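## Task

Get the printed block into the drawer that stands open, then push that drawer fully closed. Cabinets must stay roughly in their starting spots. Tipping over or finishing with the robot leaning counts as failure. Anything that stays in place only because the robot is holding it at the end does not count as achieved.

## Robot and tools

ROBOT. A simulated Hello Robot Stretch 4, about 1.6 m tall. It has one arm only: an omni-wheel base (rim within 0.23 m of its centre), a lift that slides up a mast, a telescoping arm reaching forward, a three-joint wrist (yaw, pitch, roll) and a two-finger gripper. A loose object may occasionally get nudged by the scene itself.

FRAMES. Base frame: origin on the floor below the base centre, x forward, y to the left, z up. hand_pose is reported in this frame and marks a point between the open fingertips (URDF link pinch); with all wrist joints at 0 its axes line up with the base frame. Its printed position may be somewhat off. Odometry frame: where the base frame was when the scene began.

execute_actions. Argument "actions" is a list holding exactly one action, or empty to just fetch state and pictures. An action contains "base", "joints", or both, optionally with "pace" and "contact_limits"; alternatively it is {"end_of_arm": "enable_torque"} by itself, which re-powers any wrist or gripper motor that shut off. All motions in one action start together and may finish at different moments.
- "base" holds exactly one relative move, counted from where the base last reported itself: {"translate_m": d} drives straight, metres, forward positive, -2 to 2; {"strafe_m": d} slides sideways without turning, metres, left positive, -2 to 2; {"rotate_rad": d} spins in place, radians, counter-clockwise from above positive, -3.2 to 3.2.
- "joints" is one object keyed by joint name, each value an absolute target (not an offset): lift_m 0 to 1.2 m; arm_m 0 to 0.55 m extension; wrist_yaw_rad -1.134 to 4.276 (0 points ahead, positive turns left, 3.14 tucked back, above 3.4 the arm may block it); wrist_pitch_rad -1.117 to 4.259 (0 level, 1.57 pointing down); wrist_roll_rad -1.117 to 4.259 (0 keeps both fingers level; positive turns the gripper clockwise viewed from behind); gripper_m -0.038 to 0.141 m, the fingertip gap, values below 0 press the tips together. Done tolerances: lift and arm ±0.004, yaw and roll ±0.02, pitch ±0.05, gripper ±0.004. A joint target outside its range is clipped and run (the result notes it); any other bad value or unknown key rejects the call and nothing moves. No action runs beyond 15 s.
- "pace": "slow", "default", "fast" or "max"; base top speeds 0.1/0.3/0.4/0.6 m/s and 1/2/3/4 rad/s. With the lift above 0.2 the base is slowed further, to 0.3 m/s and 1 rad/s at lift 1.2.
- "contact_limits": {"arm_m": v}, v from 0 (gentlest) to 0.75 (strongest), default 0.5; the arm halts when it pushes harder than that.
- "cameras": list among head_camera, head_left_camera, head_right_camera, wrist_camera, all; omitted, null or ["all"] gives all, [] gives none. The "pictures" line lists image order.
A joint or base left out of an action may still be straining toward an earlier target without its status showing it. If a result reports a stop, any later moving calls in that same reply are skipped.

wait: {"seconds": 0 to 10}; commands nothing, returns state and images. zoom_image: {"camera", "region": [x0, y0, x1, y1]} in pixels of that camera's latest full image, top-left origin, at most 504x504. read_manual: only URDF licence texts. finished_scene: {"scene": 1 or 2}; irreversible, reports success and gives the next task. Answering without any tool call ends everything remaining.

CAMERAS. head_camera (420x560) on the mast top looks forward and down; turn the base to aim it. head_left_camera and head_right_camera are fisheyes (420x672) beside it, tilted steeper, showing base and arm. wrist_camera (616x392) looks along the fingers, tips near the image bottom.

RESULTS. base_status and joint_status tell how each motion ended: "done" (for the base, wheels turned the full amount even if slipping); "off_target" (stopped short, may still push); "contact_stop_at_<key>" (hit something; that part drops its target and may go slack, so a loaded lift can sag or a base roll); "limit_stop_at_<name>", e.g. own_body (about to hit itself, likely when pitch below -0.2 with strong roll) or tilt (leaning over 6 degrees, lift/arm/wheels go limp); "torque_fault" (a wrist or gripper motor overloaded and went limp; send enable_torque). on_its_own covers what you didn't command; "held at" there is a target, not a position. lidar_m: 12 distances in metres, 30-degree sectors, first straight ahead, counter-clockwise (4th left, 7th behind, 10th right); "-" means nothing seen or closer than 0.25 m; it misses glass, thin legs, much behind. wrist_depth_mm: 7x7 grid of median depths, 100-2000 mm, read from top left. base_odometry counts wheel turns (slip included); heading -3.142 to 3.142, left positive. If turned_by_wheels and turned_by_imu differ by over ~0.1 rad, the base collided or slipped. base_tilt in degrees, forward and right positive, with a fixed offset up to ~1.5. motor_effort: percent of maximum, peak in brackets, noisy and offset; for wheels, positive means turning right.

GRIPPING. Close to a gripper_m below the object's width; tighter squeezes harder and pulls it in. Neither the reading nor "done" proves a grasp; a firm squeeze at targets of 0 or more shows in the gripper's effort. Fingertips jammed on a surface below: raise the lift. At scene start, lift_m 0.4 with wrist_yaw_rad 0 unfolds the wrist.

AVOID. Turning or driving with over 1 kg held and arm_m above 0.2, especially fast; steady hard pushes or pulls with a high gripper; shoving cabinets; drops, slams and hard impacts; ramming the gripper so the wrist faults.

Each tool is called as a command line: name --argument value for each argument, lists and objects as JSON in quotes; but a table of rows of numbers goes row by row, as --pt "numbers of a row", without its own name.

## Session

execute_actions --actions '[]'

Scene clock: 0.00 s.
base_odometry: x=+0.000 y=+0.000 heading=+0.000 (m, m, rad; odometry frame)
turned_by_wheels: +0.000 (rad since the last result)
turned_by_imu: +0.000 (rad since the last result)
base_tilt: forward=+0.3 right=+0.4 (deg)
lidar_m: 1.84 0.84 0.86 2.21 2.12 2.49 2.05 1.45 1.53 1.85 1.80 1.84
base_status: not commanded
joint_positions: lift_m=+0.174 arm_m=+0.000 wrist_yaw_rad=+3.220 wrist_pitch_rad=+0.013 wrist_roll_rad=+0.002 gripper_m=+0.057
joint_status: not commanded
motor_effort: lift_m=+18 arm_m=-1 wrist_yaw_rad=+2 wrist_pitch_rad=-8 wrist_roll_rad=+0 gripper_m=-2 wheel_0=+0 wheel_1=-1 wheel_2=-1 (%)
hand_pose: x=-0.1233 y=+0.0645 z=+0.3487 quat_wxyz=(-0.039, -0.007, +0.001, +0.999) (m; base frame)
wrist_depth_mm: - 135 135 - - - - / - - 134 - - - - / - 113 133 - - - - / - 131 157 - - - - / 213 1464 - - - - - / 1182 1430 208 1618 1537 1756 1808 / 891 891 976 976 574 1078 1118
pictures: head_camera, head_left_camera, head_right_camera, wrist_camera
Images, in order (width x height): head_camera 420x560, head_left_camera 420x672, head_right_camera 420x672, wrist_camera 616x392.

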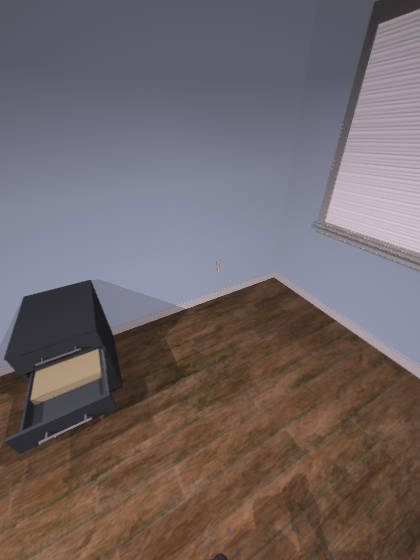

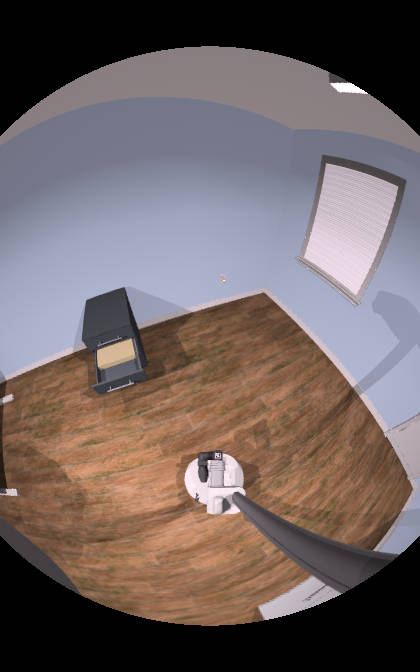

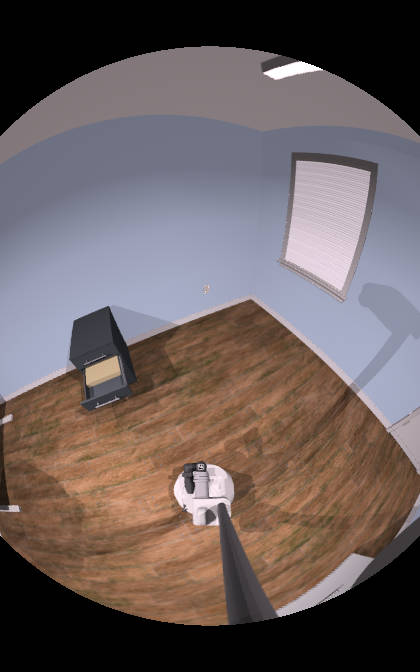

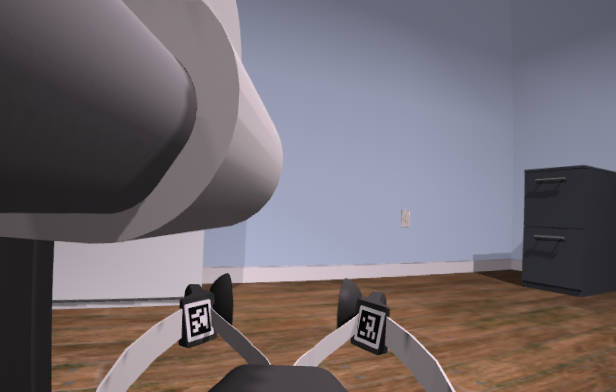

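execute_actions --actions '[{"base":{"rotate_rad":1.9},"joints":{"lift_m":0.95,"wrist_yaw_rad":0,"wrist_pitch_rad":0.8,"gripper_m":0.12}}]' --cameras '["head_camera"]'

Scene clock: 13.27 s.
base_odometry: x=+0.000 y=+0.000 heading=+1.900 (m, m, rad; odometry frame)
turned_by_wheels: +1.900 (rad since the last result)
turned_by_imu: +1.917 (rad since the last result)
base_tilt: forward=+0.3 right=+0.3 (deg)
lidar_m: 2.12 2.44 2.14 1.44 1.47 1.97 1.79 1.82 1.95 1.20 0.83 2.27
base_status: done
joint_positions: lift_m=+0.198 arm_m=+0.000 wrist_yaw_rad=+2.736 wrist_pitch_rad=+0.500 wrist_roll_rad=+0.002 gripper_m=+0.120
joint_status: lift_m limit_stop_at_own_body (moved +0.024 of +0.776); wrist_yaw_rad limit_stop_at_own_body (moved -0.484 of -3.220); wrist_pitch_rad limit_stop_at_own_body (moved +0.487 of +0.787); the others done
on_its_own: wrist_yaw_rad is held at +2.736, not at your +0.000, since a limit_stop_at_own_body; wrist_pitch_rad is held at +0.498, not at your +0.800, since a limit_stop_at_own_body; lift_m is slack since a limit_stop_at_own_body (your +0.950 is given up); arm_m is slack since a limit_stop_at_own_body
motor_effort: lift_m=+18(19) arm_m=+0(1) wrist_yaw_rad=+3(4) wrist_pitch_rad=-7(10) wrist_roll_rad=-1(1) gripper_m=-2(0) wheel_0=-2(7) wheel_1=-1(7) wheel_2=-1(10) (%)
hand_pose: x=-0.0270 y=+0.1803 z=+0.2378 quat_wxyz=(+0.196, -0.242, +0.051, +0.949) (m; base frame)
wrist_depth_mm: 1499 1708 1863 - - 1921 1205 / 1576 1756 1983 - - - 1229 / 1205 1255 1281 1336 1430 1397 1255 / 842 878 904 931 960 991 1025 / 647 668 691 715 732 741 750 / 238 211 254 569 216 585 591 / 206 204 208 190 473 484 504
pictures: head_camera
Images, in order (width x height): head_camera 420x560.

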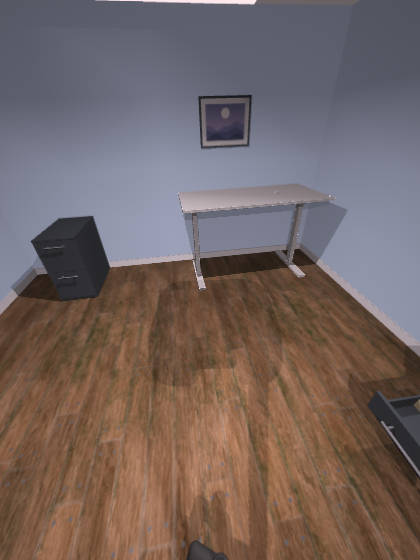

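execute_actions --actions '[{"base":{"rotate_rad":-0.25},"joints":{"lift_m":0.5,"wrist_pitch_rad":0}}]' --cameras '[]'

execute_actions --actions '[{"base":{"translate_m":1.5},"joints":{"lift_m":1.15,"wrist_yaw_rad":0,"wrist_pitch_rad":0.8}}]' --cameras '["head_camera","wrist_camera"]'

Scene clock: 23.07 s.
base_odometry: x=+0.000 y=+0.000 heading=+1.650 (m, m, rad; odometry frame)
turned_by_wheels: -0.250 (rad since the last result)
turned_by_imu: -0.254 (rad since the last result)
base_tilt: forward=+0.3 right=+0.4 (deg)
lidar_m: 2.18 2.14 2.50 1.50 1.44 2.14 1.81 1.80 1.93 1.81 0.87 0.88
base_status: done
joint_positions: lift_m=+0.500 arm_m=+0.000 wrist_yaw_rad=+2.736 wrist_pitch_rad=+0.003 wrist_roll_rad=+0.002 gripper_m=+0.120
joint_status: all done
on_its_own: wrist_yaw_rad is held at +2.736, not at your +0.000, since a limit_stop_at_own_body; arm_m is slack since a limit_stop_at_own_body
motor_effort: lift_m=+21(32) arm_m=+0(0) wrist_yaw_rad=+3(3) wrist_pitch_rad=-9(14) wrist_roll_rad=-1(0) gripper_m=+1(1) wheel_0=+1(5) wheel_1=+0(2) wheel_2=+1(8) (%)
hand_pose: x=-0.0594 y=+0.1942 z=+0.6772 quat_wxyz=(+0.202, -0.001, +0.001, +0.979) (m; base frame)
wrist_depth_mm: 1708 1983 - - - 1921 1708 / 1708 1983 - - - 1921 1661 / 273 1983 - - - 1863 1255 / 1708 1921 - - - 1397 1205 / 1708 1921 - - - 1366 1229 / 1708 211 - - 216 1336 1182 / 1708 1708 1756 960 1537 1308 1205
pictures: none
No camera images: the call's "cameras" was empty. Leave "cameras" out to get every camera's image.

Scene clock: 29.57 s.
base_odometry: x=-0.119 y=+1.495 heading=+1.650 (m, m, rad; odometry frame)
turned_by_wheels: +0.000 (rad since the last result)
turned_by_imu: +0.002 (rad since the last result)
base_tilt: forward=+0.3 right=+0.4 (deg)
lidar_m: 0.76 0.75 0.81 1.81 2.54 2.32 3.25 0.86 0.94 1.24 1.21 0.98
base_status: done
joint_positions: lift_m=+1.150 arm_m=+0.000 wrist_yaw_rad=+0.000 wrist_pitch_rad=+0.802 wrist_roll_rad=+0.002 gripper_m=+0.120
joint_status: all done
on_its_own: arm_m is slack since a limit_stop_at_own_body
motor_effort: lift_m=+19(20) arm_m=+0(0) wrist_yaw_rad=+2(4) wrist_pitch_rad=-6(7) wrist_roll_rad=-1(1) gripper_m=+0(0) wheel_0=+1(7) wheel_1=+0(3) wheel_2=-1(11) (%)
hand_pose: x=+0.3717 y=-0.0874 z=+1.1208 quat_wxyz=(+0.921, +0.001, +0.390, +0.000) (m; base frame)
wrist_depth_mm: 917 976 991 991 1078 1182 1008 / 750 750 778 798 842 1118 1042 / 603 640 1618 1863 1708 1366 1060 / 1499 1661 1863 1983 1863 1430 1098 / 1537 1618 1661 1708 1708 1499 1160 / 1336 211 1464 1499 216 1430 1182 / 1281 1281 1336 732 1336 1366 1281
pictures: head_camera, wrist_camera
Images, in order (width x height): head_camera 420x560, wrist_camera 616x392.

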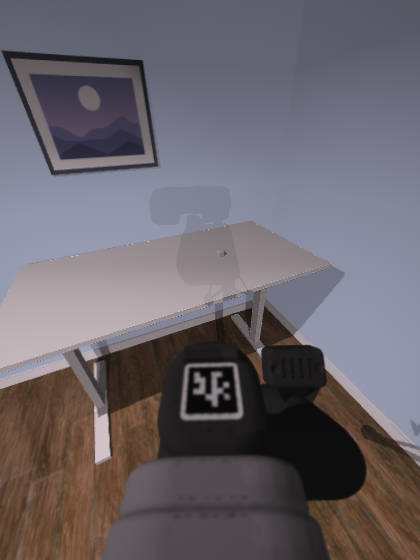

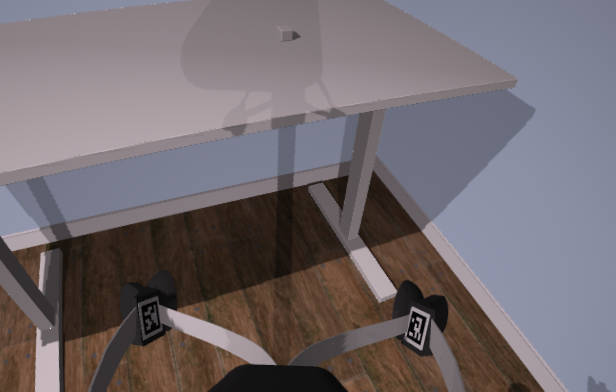

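execute_actions --actions '[{"base":{"translate_m":0.4},"joints":{"arm_m":0.3,"lift_m":1.03,"gripper_m":0.1}}]' --cameras '["wrist_camera"]'

Scene clock: 36.30 s.
base_odometry: x=-0.150 y=+1.894 heading=+1.650 (m, m, rad; odometry frame)
turned_by_wheels: +0.000 (rad since the last result)
turned_by_imu: +0.000 (rad since the last result)
base_tilt: forward=+0.3 right=+0.4 (deg)
lidar_m: 0.39 0.36 0.39 0.64 2.67 2.63 3.61 1.22 1.30 1.07 1.05 0.49
base_status: done
joint_positions: lift_m=+1.030 arm_m=+0.299 wrist_yaw_rad=+0.000 wrist_pitch_rad=+0.802 wrist_roll_rad=+0.002 gripper_m=+0.100
joint_status: all done
motor_effort: lift_m=+16(19) arm_m=+6(7) wrist_yaw_rad=+2(3) wrist_pitch_rad=-5(6) wrist_roll_rad=+0(1) gripper_m=-2(3) wheel_0=+0(5) wheel_1=-1(4) wheel_2=+1(7) (%)
hand_pose: x=+0.6705 y=-0.0874 z=+1.0011 quat_wxyz=(+0.921, +0.001, +0.390, +0.000) (m; base frame)
wrist_depth_mm: 591 621 647 676 715 878 750 / 500 504 517 530 554 580 759 / 404 413 424 430 442 455 469 / 342 349 353 364 375 379 387 / 297 303 310 315 322 327 330 / 260 253 268 277 218 285 287 / 236 234 240 204 244 254 259
pictures: wrist_camera
Images, in order (width x height): wrist_camera 616x392.

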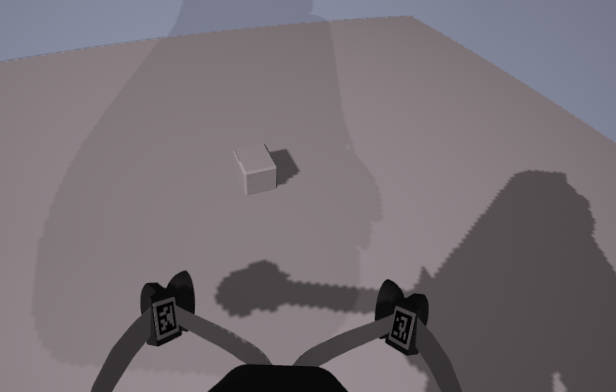

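execute_actions --actions '[{"base":{"strafe_m":0.04},"joints":{"arm_m":0.45,"lift_m":0.995}}]' --cameras '["wrist_camera"]'

Scene clock: 43.87 s.
base_odometry: x=-0.190 y=+1.891 heading=+1.650 (m, m, rad; odometry frame)
turned_by_wheels: +0.000 (rad since the last result)
turned_by_imu: -0.002 (rad since the last result)
base_tilt: forward=+0.2 right=+0.4 (deg)
lidar_m: 0.38 0.37 0.40 0.60 2.64 2.60 3.63 1.23 1.33 1.09 1.09 0.49
base_status: done
joint_positions: lift_m=+0.996 arm_m=+0.448 wrist_yaw_rad=-0.005 wrist_pitch_rad=+0.801 wrist_roll_rad=+0.002 gripper_m=+0.100
joint_status: all done
on_its_own: wrist_yaw_rad is at rest, and its effort (+15) is outside its rest range (-13 to +13)
motor_effort: lift_m=+10(20) arm_m=+10(10) wrist_yaw_rad=+15(16) wrist_pitch_rad=-4(6) wrist_roll_rad=+0(0) gripper_m=-4(1) wheel_0=+2(8) wheel_1=-1(7) wheel_2=-3(5) (%)
hand_pose: x=+0.8195 y=-0.0883 z=+0.9667 quat_wxyz=(+0.921, +0.002, +0.390, -0.002) (m; base frame)
wrist_depth_mm: 466 504 549 591 621 732 732 / 439 445 455 469 488 512 715 / 355 364 373 379 392 404 418 / 301 306 314 320 329 336 342 / 260 265 272 274 282 287 291 / 228 221 237 230 234 250 252 / 206 205 211 216 213 221 227
pictures: wrist_camera
Images, in order (width x height): wrist_camera 616x392.

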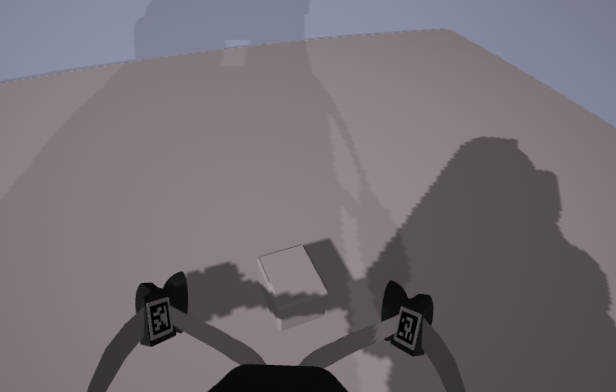

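execute_actions --actions '[{"joints":{"lift_m":1.002,"arm_m":0.455}}]' --cameras '[]'

execute_actions --actions '[{"joints":{"gripper_m":0.005}}]' --cameras '[]'

execute_actions --actions '[{"joints":{"lift_m":1.1}}]' --cameras '["wrist_camera"]'

execute_actions --actions '[{"base":{"translate_m":-1.37},"joints":{"arm_m":0.0}}]' --cameras '[]'

execute_actions --actions '[{"base":{"rotate_rad":-1.3},"joints":{"lift_m":0.65}}]' --cameras '["head_camera","wrist_camera"]'

Scene clock: 56.63 s.
base_odometry: x=-0.190 y=+1.891 heading=+1.650 (m, m, rad; odometry frame)
turned_by_wheels: +0.000 (rad since the last result)
turned_by_imu: -0.001 (rad since the last result)
base_tilt: forward=+0.3 right=+0.4 (deg)
lidar_m: 0.36 0.36 0.39 0.61 2.64 2.62 3.62 1.23 1.32 1.10 1.10 0.47
base_status: not commanded
joint_positions: lift_m=+1.002 arm_m=+0.454 wrist_yaw_rad=+0.000 wrist_pitch_rad=+0.802 wrist_roll_rad=+0.002 gripper_m=+0.100
joint_status: all done
motor_effort: lift_m=+21(20) arm_m=+6(10) wrist_yaw_rad=+3(16) wrist_pitch_rad=-5(6) wrist_roll_rad=-2(1) gripper_m=-1(4) wheel_0=+2(2) wheel_1=+0(0) wheel_2=-1(3) (%)
hand_pose: x=+0.8254 y=-0.0875 z=+0.9727 quat_wxyz=(+0.921, +0.001, +0.390, -0.001) (m; base frame)
wrist_depth_mm: 466 500 539 585 621 723 732 / 439 445 455 469 484 508 715 / 357 364 373 382 392 404 418 / 303 309 315 322 330 338 345 / 262 267 274 279 283 289 293 / 230 223 236 224 218 252 253 / 208 207 213 189 216 224 229
pictures: none
No camera images: the call's "cameras" was empty. Leave "cameras" out to get every camera's image.

Scene clock: 58.40 s.
base_odometry: x=-0.190 y=+1.891 heading=+1.650 (m, m, rad; odometry frame)
turned_by_wheels: +0.000 (rad since the last result)
turned_by_imu: -0.001 (rad since the last result)
base_tilt: forward=+0.3 right=+0.4 (deg)
lidar_m: 0.37 0.35 0.40 0.60 2.64 2.61 3.60 1.26 1.34 1.11 1.09 0.48
base_status: not commanded
joint_positions: lift_m=+1.002 arm_m=+0.454 wrist_yaw_rad=+0.000 wrist_pitch_rad=+0.802 wrist_roll_rad=+0.002 gripper_m=+0.005
joint_status: all done
motor_effort: lift_m=+21(21) arm_m=+6(7) wrist_yaw_rad=+2(3) wrist_pitch_rad=-4(5) wrist_roll_rad=-1(1) gripper_m=-20(19) wheel_0=+2(2) wheel_1=+0(1) wheel_2=-1(2) (%)
hand_pose: x=+0.8254 y=-0.0875 z=+0.9727 quat_wxyz=(+0.921, +0.001, +0.390, -0.001) (m; base frame)
wrist_depth_mm: 462 496 549 580 621 723 732 / 442 449 455 469 484 512 715 / 359 364 373 382 392 404 418 / 303 309 315 322 327 336 343 / 263 267 273 279 285 289 293 / 230 236 200 211 248 251 253 / 208 156 213 218 177 225 229
pictures: none
No camera images: the call's "cameras" was empty. Leave "cameras" out to get every camera's image.

Scene clock: 59.83 s.
base_odometry: x=-0.190 y=+1.891 heading=+1.650 (m, m, rad; odometry frame)
turned_by_wheels: +0.000 (rad since the last result)
turned_by_imu: +0.000 (rad since the last result)
base_tilt: forward=+0.3 right=+0.4 (deg)
lidar_m: 0.38 0.37 0.39 0.62 2.65 2.60 3.62 1.22 1.32 1.11 1.08 0.49
base_status: not commanded
joint_positions: lift_m=+1.100 arm_m=+0.454 wrist_yaw_rad=+0.000 wrist_pitch_rad=+0.802 wrist_roll_rad=+0.002 gripper_m=+0.005
joint_status: all done
motor_effort: lift_m=+21(22) arm_m=+7(6) wrist_yaw_rad=+4(3) wrist_pitch_rad=-5(5) wrist_roll_rad=-1(1) gripper_m=-18(19) wheel_0=+2(2) wheel_1=+0(0) wheel_2=-1(2) (%)
hand_pose: x=+0.8254 y=-0.0875 z=+1.0707 quat_wxyz=(+0.921, +0.001, +0.390, -0.001) (m; base frame)
wrist_depth_mm: 462 500 549 597 668 732 741 / 500 549 603 654 691 831 759 / 525 530 539 554 569 585 768 / 436 449 455 466 477 488 500 / 379 387 397 404 413 418 424 / 332 342 200 211 362 364 368 / 301 156 309 314 177 327 330
pictures: wrist_camera
Images, in order (width x height): wrist_camera 616x392.

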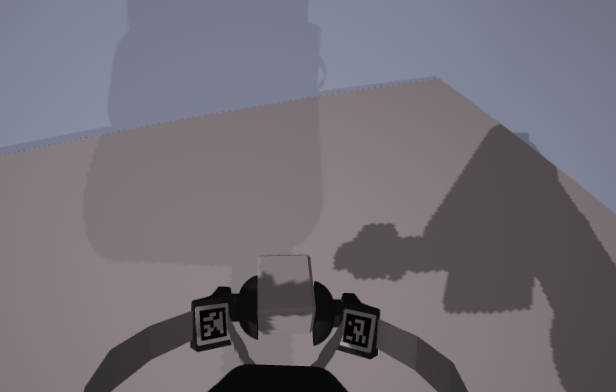

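Scene clock: 65.90 s.
base_odometry: x=-0.082 y=+0.525 heading=+1.650 (m, m, rad; odometry frame)
turned_by_wheels: +0.000 (rad since the last result)
turned_by_imu: -0.007 (rad since the last result)
base_tilt: forward=+0.3 right=+0.4 (deg)
lidar_m: 1.67 1.61 2.14 2.14 1.66 1.74 2.33 2.31 2.05 0.65 0.66 1.76
base_status: done
joint_positions: lift_m=+1.100 arm_m=+0.001 wrist_yaw_rad=+0.000 wrist_pitch_rad=+0.802 wrist_roll_rad=+0.002 gripper_m=+0.005
joint_status: all done
motor_effort: lift_m=+20(21) arm_m=-6(7) wrist_yaw_rad=+3(3) wrist_pitch_rad=-7(7) wrist_roll_rad=-1(0) gripper_m=-20(21) wheel_0=-1(6) wheel_1=+0(3) wheel_2=+0(13) (%)
hand_pose: x=+0.3727 y=-0.0874 z=+1.0707 quat_wxyz=(+0.921, +0.001, +0.390, +0.000) (m; base frame)
wrist_depth_mm: 1921 - - - - 1708 1430 / - - - - - 1808 1430 / - - - - - 1921 1499 / 1756 1808 1863 1863 1921 1863 1537 / 1537 1576 1618 1661 1661 1708 1618 / 1366 1397 200 211 1464 1499 1499 / 1205 156 1255 1281 177 1336 1336
pictures: none
No camera images: the call's "cameras" was empty. Leave "cameras" out to get every camera's image.

Scene clock: 68.70 s.
base_odometry: x=-0.082 y=+0.525 heading=+0.350 (m, m, rad; odometry frame)
turned_by_wheels: -1.300 (rad since the last result)
turned_by_imu: -1.314 (rad since the last result)
base_tilt: forward=+0.2 right=+0.4 (deg)
lidar_m: 0.64 1.63 1.79 1.62 2.12 2.23 1.64 1.66 2.50 2.29 2.29 0.72
base_status: done
joint_positions: lift_m=+0.650 arm_m=+0.001 wrist_yaw_rad=+0.000 wrist_pitch_rad=+0.802 wrist_roll_rad=+0.002 gripper_m=+0.005
joint_status: all done
motor_effort: lift_m=+16(21) arm_m=-6(6) wrist_yaw_rad=+2(3) wrist_pitch_rad=-6(7) wrist_roll_rad=-1(1) gripper_m=-18(20) wheel_0=+1(6) wheel_1=+1(4) wheel_2=+0(6) (%)
hand_pose: x=+0.3727 y=-0.0874 z=+0.6211 quat_wxyz=(+0.921, +0.001, +0.390, +0.000) (m; base frame)
wrist_depth_mm: 1255 1308 741 778 1430 1464 1499 / 1397 1430 788 820 1576 1618 1661 / 1366 1397 741 750 798 1537 1618 / 1138 1118 591 597 1160 1281 1308 / 991 1008 1025 1042 1060 1098 1098 / 866 878 201 211 946 946 960 / 788 156 809 820 177 842 854
pictures: head_camera, wrist_camera
Images, in order (width x height): head_camera 420x560, wrist_camera 616x392.

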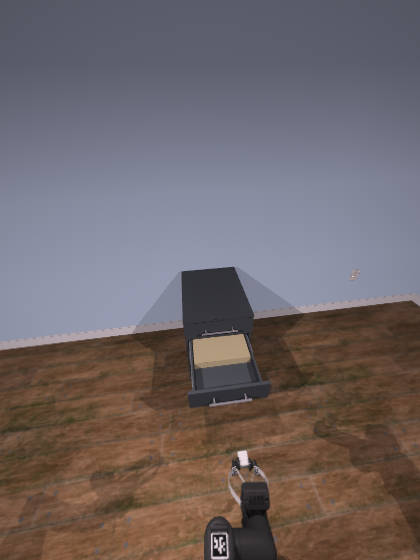

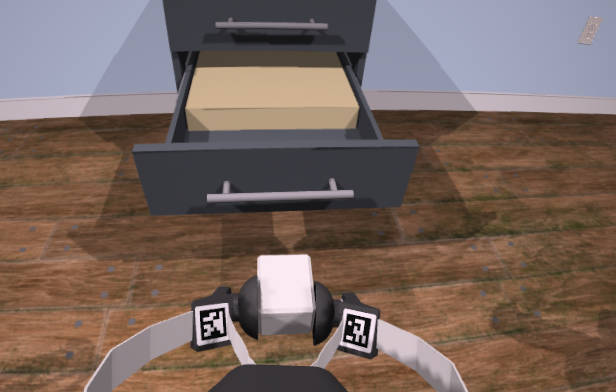

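execute_actions --actions '[{"base":{"rotate_rad":0.1},"joints":{"arm_m":0.5,"wrist_pitch_rad":1.3,"lift_m":0.68}}]' --cameras '["head_camera","wrist_camera"]'

Scene clock: 76.90 s.
base_odometry: x=-0.082 y=+0.525 heading=+0.450 (m, m, rad; odometry frame)
turned_by_wheels: +0.100 (rad since the last result)
turned_by_imu: +0.099 (rad since the last result)
base_tilt: forward=+0.3 right=+0.3 (deg)
lidar_m: 0.65 1.67 1.69 1.63 2.12 2.24 1.64 1.69 2.43 2.28 2.32 0.70
base_status: done
joint_positions: lift_m=+0.680 arm_m=+0.499 wrist_yaw_rad=+0.000 wrist_pitch_rad=+1.301 wrist_roll_rad=+0.002 gripper_m=+0.005
joint_status: all done
motor_effort: lift_m=+21(22) arm_m=+6(7) wrist_yaw_rad=+1(3) wrist_pitch_rad=-2(5) wrist_roll_rad=+0(1) gripper_m=-20(19) wheel_0=-2(5) wheel_1=+0(3) wheel_2=+0(4) (%)
hand_pose: x=+0.7468 y=-0.0874 z=+0.5800 quat_wxyz=(+0.796, +0.001, +0.605, -0.001) (m; base frame)
wrist_depth_mm: 960 960 442 445 413 384 1042 / 917 931 421 430 436 449 991 / 878 878 402 407 415 424 946 / 831 831 430 436 445 436 891 / 788 788 418 424 427 424 866 / 750 750 200 211 407 404 809 / 723 156 291 317 177 329 768
pictures: head_camera, wrist_camera
Images, in order (width x height): head_camera 420x560, wrist_camera 616x392.

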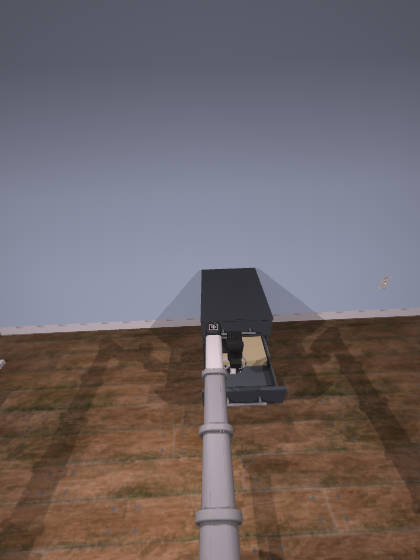

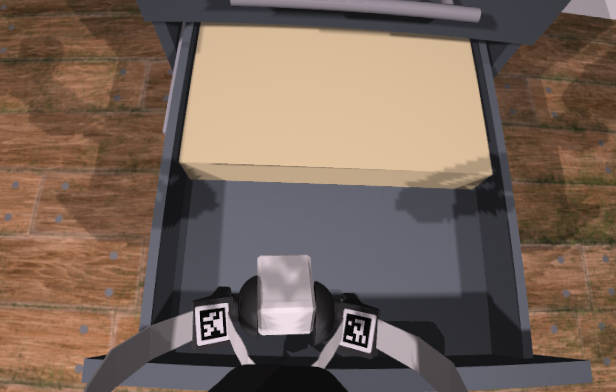

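execute_actions --actions '[{"base":{"strafe_m":-0.06},"joints":{"arm_m":0.54}}]' --cameras '[]'

execute_actions --actions '[{"joints":{"lift_m":0.54}}]' --cameras '["wrist_camera"]'

Scene clock: 83.77 s.
base_odometry: x=-0.056 y=+0.471 heading=+0.450 (m, m, rad; odometry frame)
turned_by_wheels: +0.000 (rad since the last result)
turned_by_imu: -0.001 (rad since the last result)
base_tilt: forward=+0.2 right=+0.4 (deg)
lidar_m: 0.64 1.69 1.77 1.69 2.18 2.24 1.66 1.69 2.35 2.24 2.29 0.71
base_status: done
joint_positions: lift_m=+0.680 arm_m=+0.539 wrist_yaw_rad=+0.000 wrist_pitch_rad=+1.301 wrist_roll_rad=+0.002 gripper_m=+0.005
joint_status: all done
motor_effort: lift_m=+21(21) arm_m=+6(6) wrist_yaw_rad=+2(1) wrist_pitch_rad=-3(4) wrist_roll_rad=-1(1) gripper_m=-19(18) wheel_0=-2(8) wheel_1=+0(11) wheel_2=+2(2) (%)
hand_pose: x=+0.7868 y=-0.0874 z=+0.5800 quat_wxyz=(+0.796, +0.001, +0.605, -0.001) (m; base frame)
wrist_depth_mm: 960 330 294 320 317 334 1060 / 904 421 424 430 433 976 991 / 866 397 402 407 413 931 946 / 831 384 389 394 397 878 878 / 788 402 418 421 427 842 854 / 750 389 201 211 407 798 809 / 715 156 377 384 177 759 768
pictures: none
No camera images: the call's "cameras" was empty. Leave "cameras" out to get every camera's image.

Scene clock: 85.40 s.
base_odometry: x=-0.056 y=+0.471 heading=+0.450 (m, m, rad; odometry frame)
turned_by_wheels: +0.000 (rad since the last result)
turned_by_imu: +0.000 (rad since the last result)
base_tilt: forward=+0.3 right=+0.4 (deg)
lidar_m: 0.63 1.68 1.80 1.69 2.18 2.23 1.64 1.66 2.37 2.21 2.28 0.70
base_status: not commanded
joint_positions: lift_m=+0.540 arm_m=+0.539 wrist_yaw_rad=+0.000 wrist_pitch_rad=+1.301 wrist_roll_rad=+0.002 gripper_m=+0.005
joint_status: all done
motor_effort: lift_m=+16(18) arm_m=+6(6) wrist_yaw_rad=+2(1) wrist_pitch_rad=-3(3) wrist_roll_rad=+0(1) gripper_m=-19(17) wheel_0=-2(2) wheel_1=+0(0) wheel_2=+1(2) (%)
hand_pose: x=+0.7868 y=-0.0874 z=+0.4404 quat_wxyz=(+0.796, +0.001, +0.605, -0.001) (m; base frame)
wrist_depth_mm: 268 272 276 279 285 289 878 / 255 259 262 265 270 273 820 / 250 255 254 256 260 263 778 / 278 286 290 294 297 296 484 / 267 272 276 279 283 283 237 / 255 262 201 211 272 271 228 / 246 156 252 255 177 260 224
pictures: wrist_camera
Images, in order (width x height): wrist_camera 616x392.

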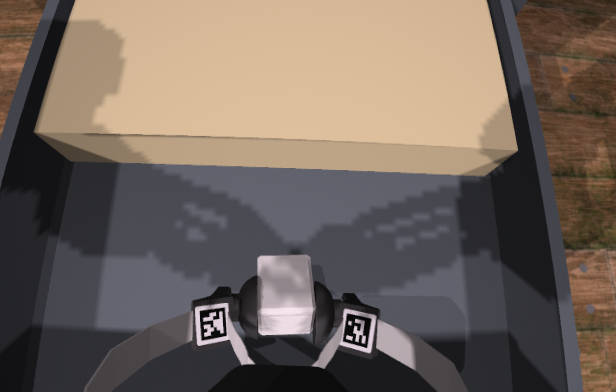

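execute_actions --actions '[{"joints":{"lift_m":0.51}}]' --cameras '[]'

execute_actions --actions '[{"joints":{"gripper_m":0.08}}]' --cameras '[]'

execute_actions --actions '[{"joints":{"lift_m":0.68}}]' --cameras '[]'

execute_actions --actions '[{"joints":{"arm_m":0.0}}]' --cameras '[]'

execute_actions --actions '[{"joints":{"lift_m":0.26,"wrist_pitch_rad":0}}]' --cameras '["wrist_camera"]'

Scene clock: 95.40 s.
base_odometry: x=-0.056 y=+0.471 heading=+0.450 (m, m, rad; odometry frame)
turned_by_wheels: +0.000 (rad since the last result)
turned_by_imu: -0.001 (rad since the last result)
base_tilt: forward=+0.2 right=+0.4 (deg)
lidar_m: 0.65 1.69 1.80 1.68 2.16 2.22 1.65 1.68 2.36 2.22 2.32 0.71
base_status: not commanded
joint_positions: lift_m=+0.510 arm_m=+0.539 wrist_yaw_rad=+0.000 wrist_pitch_rad=+1.299 wrist_roll_rad=+0.002 gripper_m=+0.005
joint_status: all done
motor_effort: lift_m=+13(19) arm_m=+6(7) wrist_yaw_rad=+1(4) wrist_pitch_rad=+3(7) wrist_roll_rad=-1(1) gripper_m=-16(19) wheel_0=-1(2) wheel_1=+0(0) wheel_2=+1(1) (%)
hand_pose: x=+0.7874 y=-0.0874 z=+0.4108 quat_wxyz=(+0.796, +0.001, +0.605, +0.000) (m; base frame)
wrist_depth_mm: 236 239 242 246 250 255 831 / 224 228 230 233 236 241 249 / 249 264 264 263 259 255 236 / 253 257 260 264 267 270 234 / 242 244 249 252 255 258 231 / 230 234 200 208 243 246 228 / 221 158 225 230 174 236 225
pictures: none
No camera images: the call's "cameras" was empty. Leave "cameras" out to get every camera's image.

Scene clock: 96.93 s.
base_odometry: x=-0.056 y=+0.471 heading=+0.450 (m, m, rad; odometry frame)
turned_by_wheels: +0.000 (rad since the last result)
turned_by_imu: +0.000 (rad since the last result)
base_tilt: forward=+0.3 right=+0.4 (deg)
lidar_m: 0.63 1.68 1.77 1.68 2.17 2.25 1.64 1.67 2.36 2.23 2.28 0.73
base_status: not commanded
joint_positions: lift_m=+0.510 arm_m=+0.539 wrist_yaw_rad=+0.000 wrist_pitch_rad=+1.300 wrist_roll_rad=+0.002 gripper_m=+0.080
joint_status: all done
motor_effort: lift_m=+14(14) arm_m=+7(5) wrist_yaw_rad=+2(1) wrist_pitch_rad=-1(8) wrist_roll_rad=+0(0) gripper_m=+0(18) wheel_0=-1(1) wheel_1=+1(1) wheel_2=+1(1) (%)
hand_pose: x=+0.7869 y=-0.0874 z=+0.4105 quat_wxyz=(+0.796, +0.001, +0.605, -0.001) (m; base frame)
wrist_depth_mm: 235 238 242 245 249 255 842 / 227 229 231 233 236 241 248 / 260 264 267 271 270 265 234 / 253 256 260 264 267 270 233 / 241 245 248 252 254 258 230 / 230 233 208 213 243 245 227 / 220 220 226 211 181 236 224
pictures: none
No camera images: the call's "cameras" was empty. Leave "cameras" out to get every camera's image.

Scene clock: 98.73 s.
base_odometry: x=-0.056 y=+0.471 heading=+0.450 (m, m, rad; odometry frame)
turned_by_wheels: +0.000 (rad since the last result)
turned_by_imu: -0.001 (rad since the last result)
base_tilt: forward=+0.2 right=+0.4 (deg)
lidar_m: 0.65 1.68 1.77 1.67 2.16 2.22 1.65 1.67 2.36 2.22 2.31 0.72
base_status: not commanded
joint_positions: lift_m=+0.680 arm_m=+0.539 wrist_yaw_rad=+0.000 wrist_pitch_rad=+1.300 wrist_roll_rad=+0.002 gripper_m=+0.080
joint_status: all done
motor_effort: lift_m=+21(20) arm_m=+6(6) wrist_yaw_rad=+3(2) wrist_pitch_rad=-2(2) wrist_roll_rad=-1(2) gripper_m=-1(2) wheel_0=-1(1) wheel_1=+0(1) wheel_2=+1(0) (%)
hand_pose: x=+0.7868 y=-0.0874 z=+0.5800 quat_wxyz=(+0.796, +0.001, +0.605, -0.001) (m; base frame)
wrist_depth_mm: 960 330 296 320 317 334 1060 / 917 421 424 430 433 976 1008 / 878 397 404 407 413 917 946 / 820 397 399 397 402 878 891 / 788 404 415 421 427 842 854 / 741 370 392 394 224 798 809 / 723 343 375 384 387 759 778
pictures: none
No camera images: the call's "cameras" was empty. Leave "cameras" out to get every camera's image.

Scene clock: 101.37 s.
base_odometry: x=-0.056 y=+0.471 heading=+0.450 (m, m, rad; odometry frame)
turned_by_wheels: +0.000 (rad since the last result)
turned_by_imu: -0.001 (rad since the last result)
base_tilt: forward=+0.2 right=+0.4 (deg)
lidar_m: 0.65 1.68 1.79 1.68 2.17 2.23 1.63 1.65 2.36 2.22 2.30 0.73
base_status: not commanded
joint_positions: lift_m=+0.680 arm_m=+0.001 wrist_yaw_rad=+0.000 wrist_pitch_rad=+1.301 wrist_roll_rad=+0.002 gripper_m=+0.080
joint_status: all done
motor_effort: lift_m=+21(21) arm_m=-7(7) wrist_yaw_rad=+2(2) wrist_pitch_rad=-4(3) wrist_roll_rad=-1(1) gripper_m=-4(2) wheel_0=-1(0) wheel_1=+0(1) wheel_2=+1(1) (%)
hand_pose: x=+0.2490 y=-0.0874 z=+0.5799 quat_wxyz=(+0.796, +0.001, +0.606, -0.001) (m; base frame)
wrist_depth_mm: 976 976 991 1025 1042 1042 1060 / 917 931 960 960 960 991 1008 / 866 878 891 904 917 946 946 / 831 842 854 866 878 891 891 / 798 798 809 831 842 842 854 / 759 759 768 788 224 809 809 / 723 549 544 549 750 768 778
pictures: none
No camera images: the call's "cameras" was empty. Leave "cameras" out to get every camera's image.

Scene clock: 104.03 s.
base_odometry: x=-0.056 y=+0.471 heading=+0.450 (m, m, rad; odometry frame)
turned_by_wheels: +0.000 (rad since the last result)
turned_by_imu: -0.001 (rad since the last result)
base_tilt: forward=+0.2 right=+0.4 (deg)
lidar_m: 0.66 1.65 1.76 1.68 2.19 2.24 1.66 1.67 2.34 2.23 2.25 0.72
base_status: not commanded
joint_positions: lift_m=+0.260 arm_m=+0.001 wrist_yaw_rad=+0.000 wrist_pitch_rad=+0.003 wrist_roll_rad=+0.002 gripper_m=+0.080
joint_status: all done
motor_effort: lift_m=+16(22) arm_m=-6(7) wrist_yaw_rad=+2(2) wrist_pitch_rad=-9(13) wrist_roll_rad=-1(0) gripper_m=-4(4) wheel_0=-1(0) wheel_1=+0(0) wheel_2=+1(1) (%)
hand_pose: x=+0.4606 y=-0.0874 z=+0.4376 quat_wxyz=(+1.000, +0.001, +0.001, +0.000) (m; base frame)
wrist_depth_mm: 1397 1397 1464 1430 1499 1499 1537 / 1366 1397 1430 1464 1430 1499 1499 / 1366 1397 798 809 1464 1499 1499 / 1366 1366 798 798 809 1499 1499 / 1366 452 455 462 469 1499 1499 / 1336 452 455 459 224 1464 1499 / 1160 1078 768 778 788 1336 1366
pictures: wrist_camera
Images, in order (width x height): wrist_camera 616x392.

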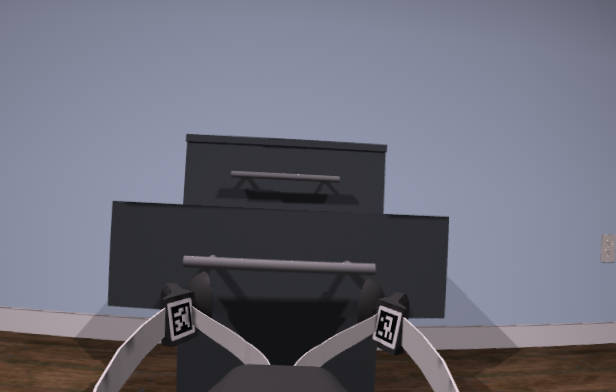

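execute_actions --actions '[{"base":{"translate_m":0.12},"joints":{"lift_m":0.275}}]' --cameras '[]'

execute_actions --actions '[{"joints":{"arm_m":0.55},"pace":"slow","contact_limits":{"arm_m":0.3}}]' --cameras '["wrist_camera"]'

Scene clock: 111.23 s.
base_odometry: x=+0.052 y=+0.523 heading=+0.450 (m, m, rad; odometry frame)
turned_by_wheels: +0.000 (rad since the last result)
turned_by_imu: -0.001 (rad since the last result)
base_tilt: forward=+0.2 right=+0.4 (deg)
lidar_m: 0.54 1.54 1.78 1.69 2.21 2.37 1.77 1.82 2.36 2.22 2.19 0.55
base_status: done
joint_positions: lift_m=+0.275 arm_m=+0.001 wrist_yaw_rad=+0.000 wrist_pitch_rad=+0.003 wrist_roll_rad=+0.002 gripper_m=+0.080
joint_status: all done
motor_effort: lift_m=+21(19) arm_m=-6(6) wrist_yaw_rad=+2(2) wrist_pitch_rad=-9(10) wrist_roll_rad=-1(1) gripper_m=-2(4) wheel_0=+2(4) wheel_1=-1(4) wheel_2=+0(7) (%)
hand_pose: x=+0.4606 y=-0.0874 z=+0.4522 quat_wxyz=(+1.000, +0.001, +0.001, +0.000) (m; base frame)
wrist_depth_mm: 1281 1281 1336 1336 1366 1397 1397 / 1255 1281 1308 1336 1336 1366 1397 / 1255 1281 676 683 1336 1366 1397 / 1229 1255 661 676 683 1336 1366 / 330 334 338 343 347 351 1397 / 329 329 300 338 224 349 1336 / 1098 329 332 336 340 1205 1336
pictures: none
No camera images: the call's "cameras" was empty. Leave "cameras" out to get every camera's image.

Scene clock: 116.50 s.
base_odometry: x=+0.052 y=+0.523 heading=+0.450 (m, m, rad; odometry frame)
turned_by_wheels: +0.000 (rad since the last result)
turned_by_imu: -0.001 (rad since the last result)
base_tilt: forward=+0.3 right=+0.3 (deg)
lidar_m: 0.86 1.56 1.77 1.67 2.18 2.35 1.77 1.81 2.33 2.20 2.21 0.92
base_status: not commanded
joint_positions: lift_m=+0.275 arm_m=+0.432 wrist_yaw_rad=-0.001 wrist_pitch_rad=+0.000 wrist_roll_rad=+0.002 gripper_m=+0.080
joint_status: arm_m contact_stop (moved +0.431 of +0.549)
on_its_own: arm_m is slack since a contact_stop (your +0.550 is given up)
motor_effort: lift_m=+19(21) arm_m=+0(19) wrist_yaw_rad=+5(34) wrist_pitch_rad=+1(17) wrist_roll_rad=+0(2) gripper_m=-4(3) wheel_0=+3(6) wheel_1=+0(4) wheel_2=+0(11) (%)
contact_limits: arm_m 0.3
hand_pose: x=+0.8912 y=-0.0877 z=+0.4533 quat_wxyz=(+1.000, +0.001, +0.000, -0.001) (m; base frame)
wrist_depth_mm: 242 245 248 251 254 258 917 / 241 242 246 249 253 256 259 / 237 241 244 247 250 254 257 / 236 240 243 246 249 253 255 / 235 238 241 244 247 251 253 / 234 235 239 242 224 248 252 / 232 216 203 203 205 247 250
pictures: wrist_camera
Images, in order (width x height): wrist_camera 616x392.

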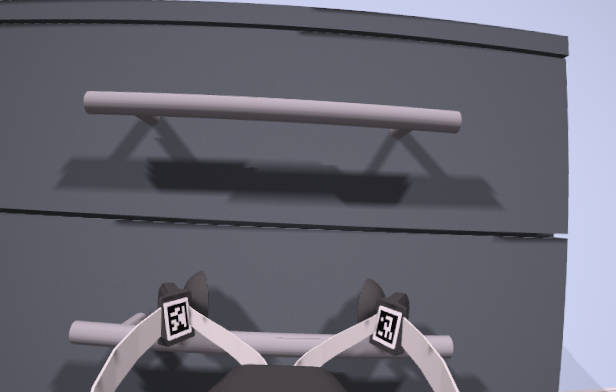

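Flush. Lift slightly off the handle and retract.

execute_actions --actions '[{"joints":{"lift_m":0.29}}]' --cameras '[]'

execute_actions --actions '[{"joints":{"arm_m":0.3}}]' --cameras '["head_camera"]'

finished_scene --scene 2

Scene clock: 122.80 s.
base_odometry: x=+0.052 y=+0.523 heading=+0.450 (m, m, rad; odometry frame)
turned_by_wheels: +0.000 (rad since the last result)
turned_by_imu: -0.001 (rad since the last result)
base_tilt: forward=+0.2 right=+0.4 (deg)
lidar_m: 0.86 1.55 1.81 1.68 2.25 2.34 1.78 1.82 2.36 2.22 2.20 0.93
base_status: not commanded
joint_positions: lift_m=+0.290 arm_m=+0.432 wrist_yaw_rad=-0.001 wrist_pitch_rad=+0.011 wrist_roll_rad=+0.001 gripper_m=+0.080
joint_status: all done
on_its_own: arm_m is held at +0.432, not at your +0.550, since a contact_stop; wrist_pitch_rad is at rest, and its effort (-32) is outside its rest range (-23 to +23)
motor_effort: lift_m=+23(19) arm_m=+0(0) wrist_yaw_rad=+5(5) wrist_pitch_rad=-32(32) wrist_roll_rad=+3(2) gripper_m=-3(3) wheel_0=+3(3) wheel_1=+0(0) wheel_2=+0(0) (%)
hand_pose: x=+0.8912 y=-0.0877 z=+0.4646 quat_wxyz=(+1.000, +0.000, +0.005, +0.000) (m; base frame)
wrist_depth_mm: 239 243 245 248 251 256 904 / 237 240 244 247 250 253 257 / 237 238 242 245 247 252 256 / 236 238 242 245 248 251 255 / 235 237 241 244 248 250 253 / 234 236 240 243 224 249 252 / 233 199 202 203 206 248 251
pictures: none
No camera images: the call's "cameras" was empty. Leave "cameras" out to get every camera's image.

Scene clock: 124.23 s.
base_odometry: x=+0.052 y=+0.523 heading=+0.450 (m, m, rad; odometry frame)
turned_by_wheels: +0.000 (rad since the last result)
turned_by_imu: +0.000 (rad since the last result)
base_tilt: forward=+0.3 right=+0.4 (deg)
lidar_m: 0.86 1.56 1.79 1.69 2.24 2.36 1.78 1.81 2.36 2.20 2.19 0.96
base_status: not commanded
joint_positions: lift_m=+0.290 arm_m=+0.301 wrist_yaw_rad=+0.000 wrist_pitch_rad=+0.003 wrist_roll_rad=+0.001 gripper_m=+0.080
joint_status: all done
motor_effort: lift_m=+21(23) arm_m=-6(8) wrist_yaw_rad=+2(4) wrist_pitch_rad=-8(33) wrist_roll_rad=+1(3) gripper_m=-2(3) wheel_0=+2(3) wheel_1=+0(0) wheel_2=+1(1) (%)
hand_pose: x=+0.7605 y=-0.0874 z=+0.4673 quat_wxyz=(+1.000, +0.001, +0.001, +0.000) (m; base frame)
wrist_depth_mm: 976 976 991 1008 1025 1060 1078 / 960 375 377 991 1025 1042 1060 / 960 368 375 379 384 1025 1042 / 946 366 373 377 382 1042 1042 / 931 366 370 375 379 1008 1042 / 931 362 332 373 224 1025 1025 / 917 359 364 368 373 1008 1025
pictures: head_camera
Images, in order (width x height): head_camera 420x560.

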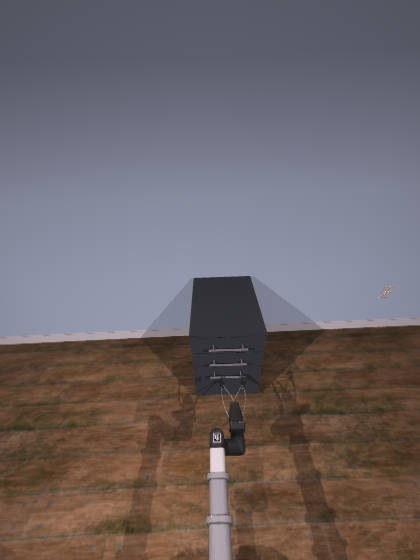

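The scene is finished: the task was done.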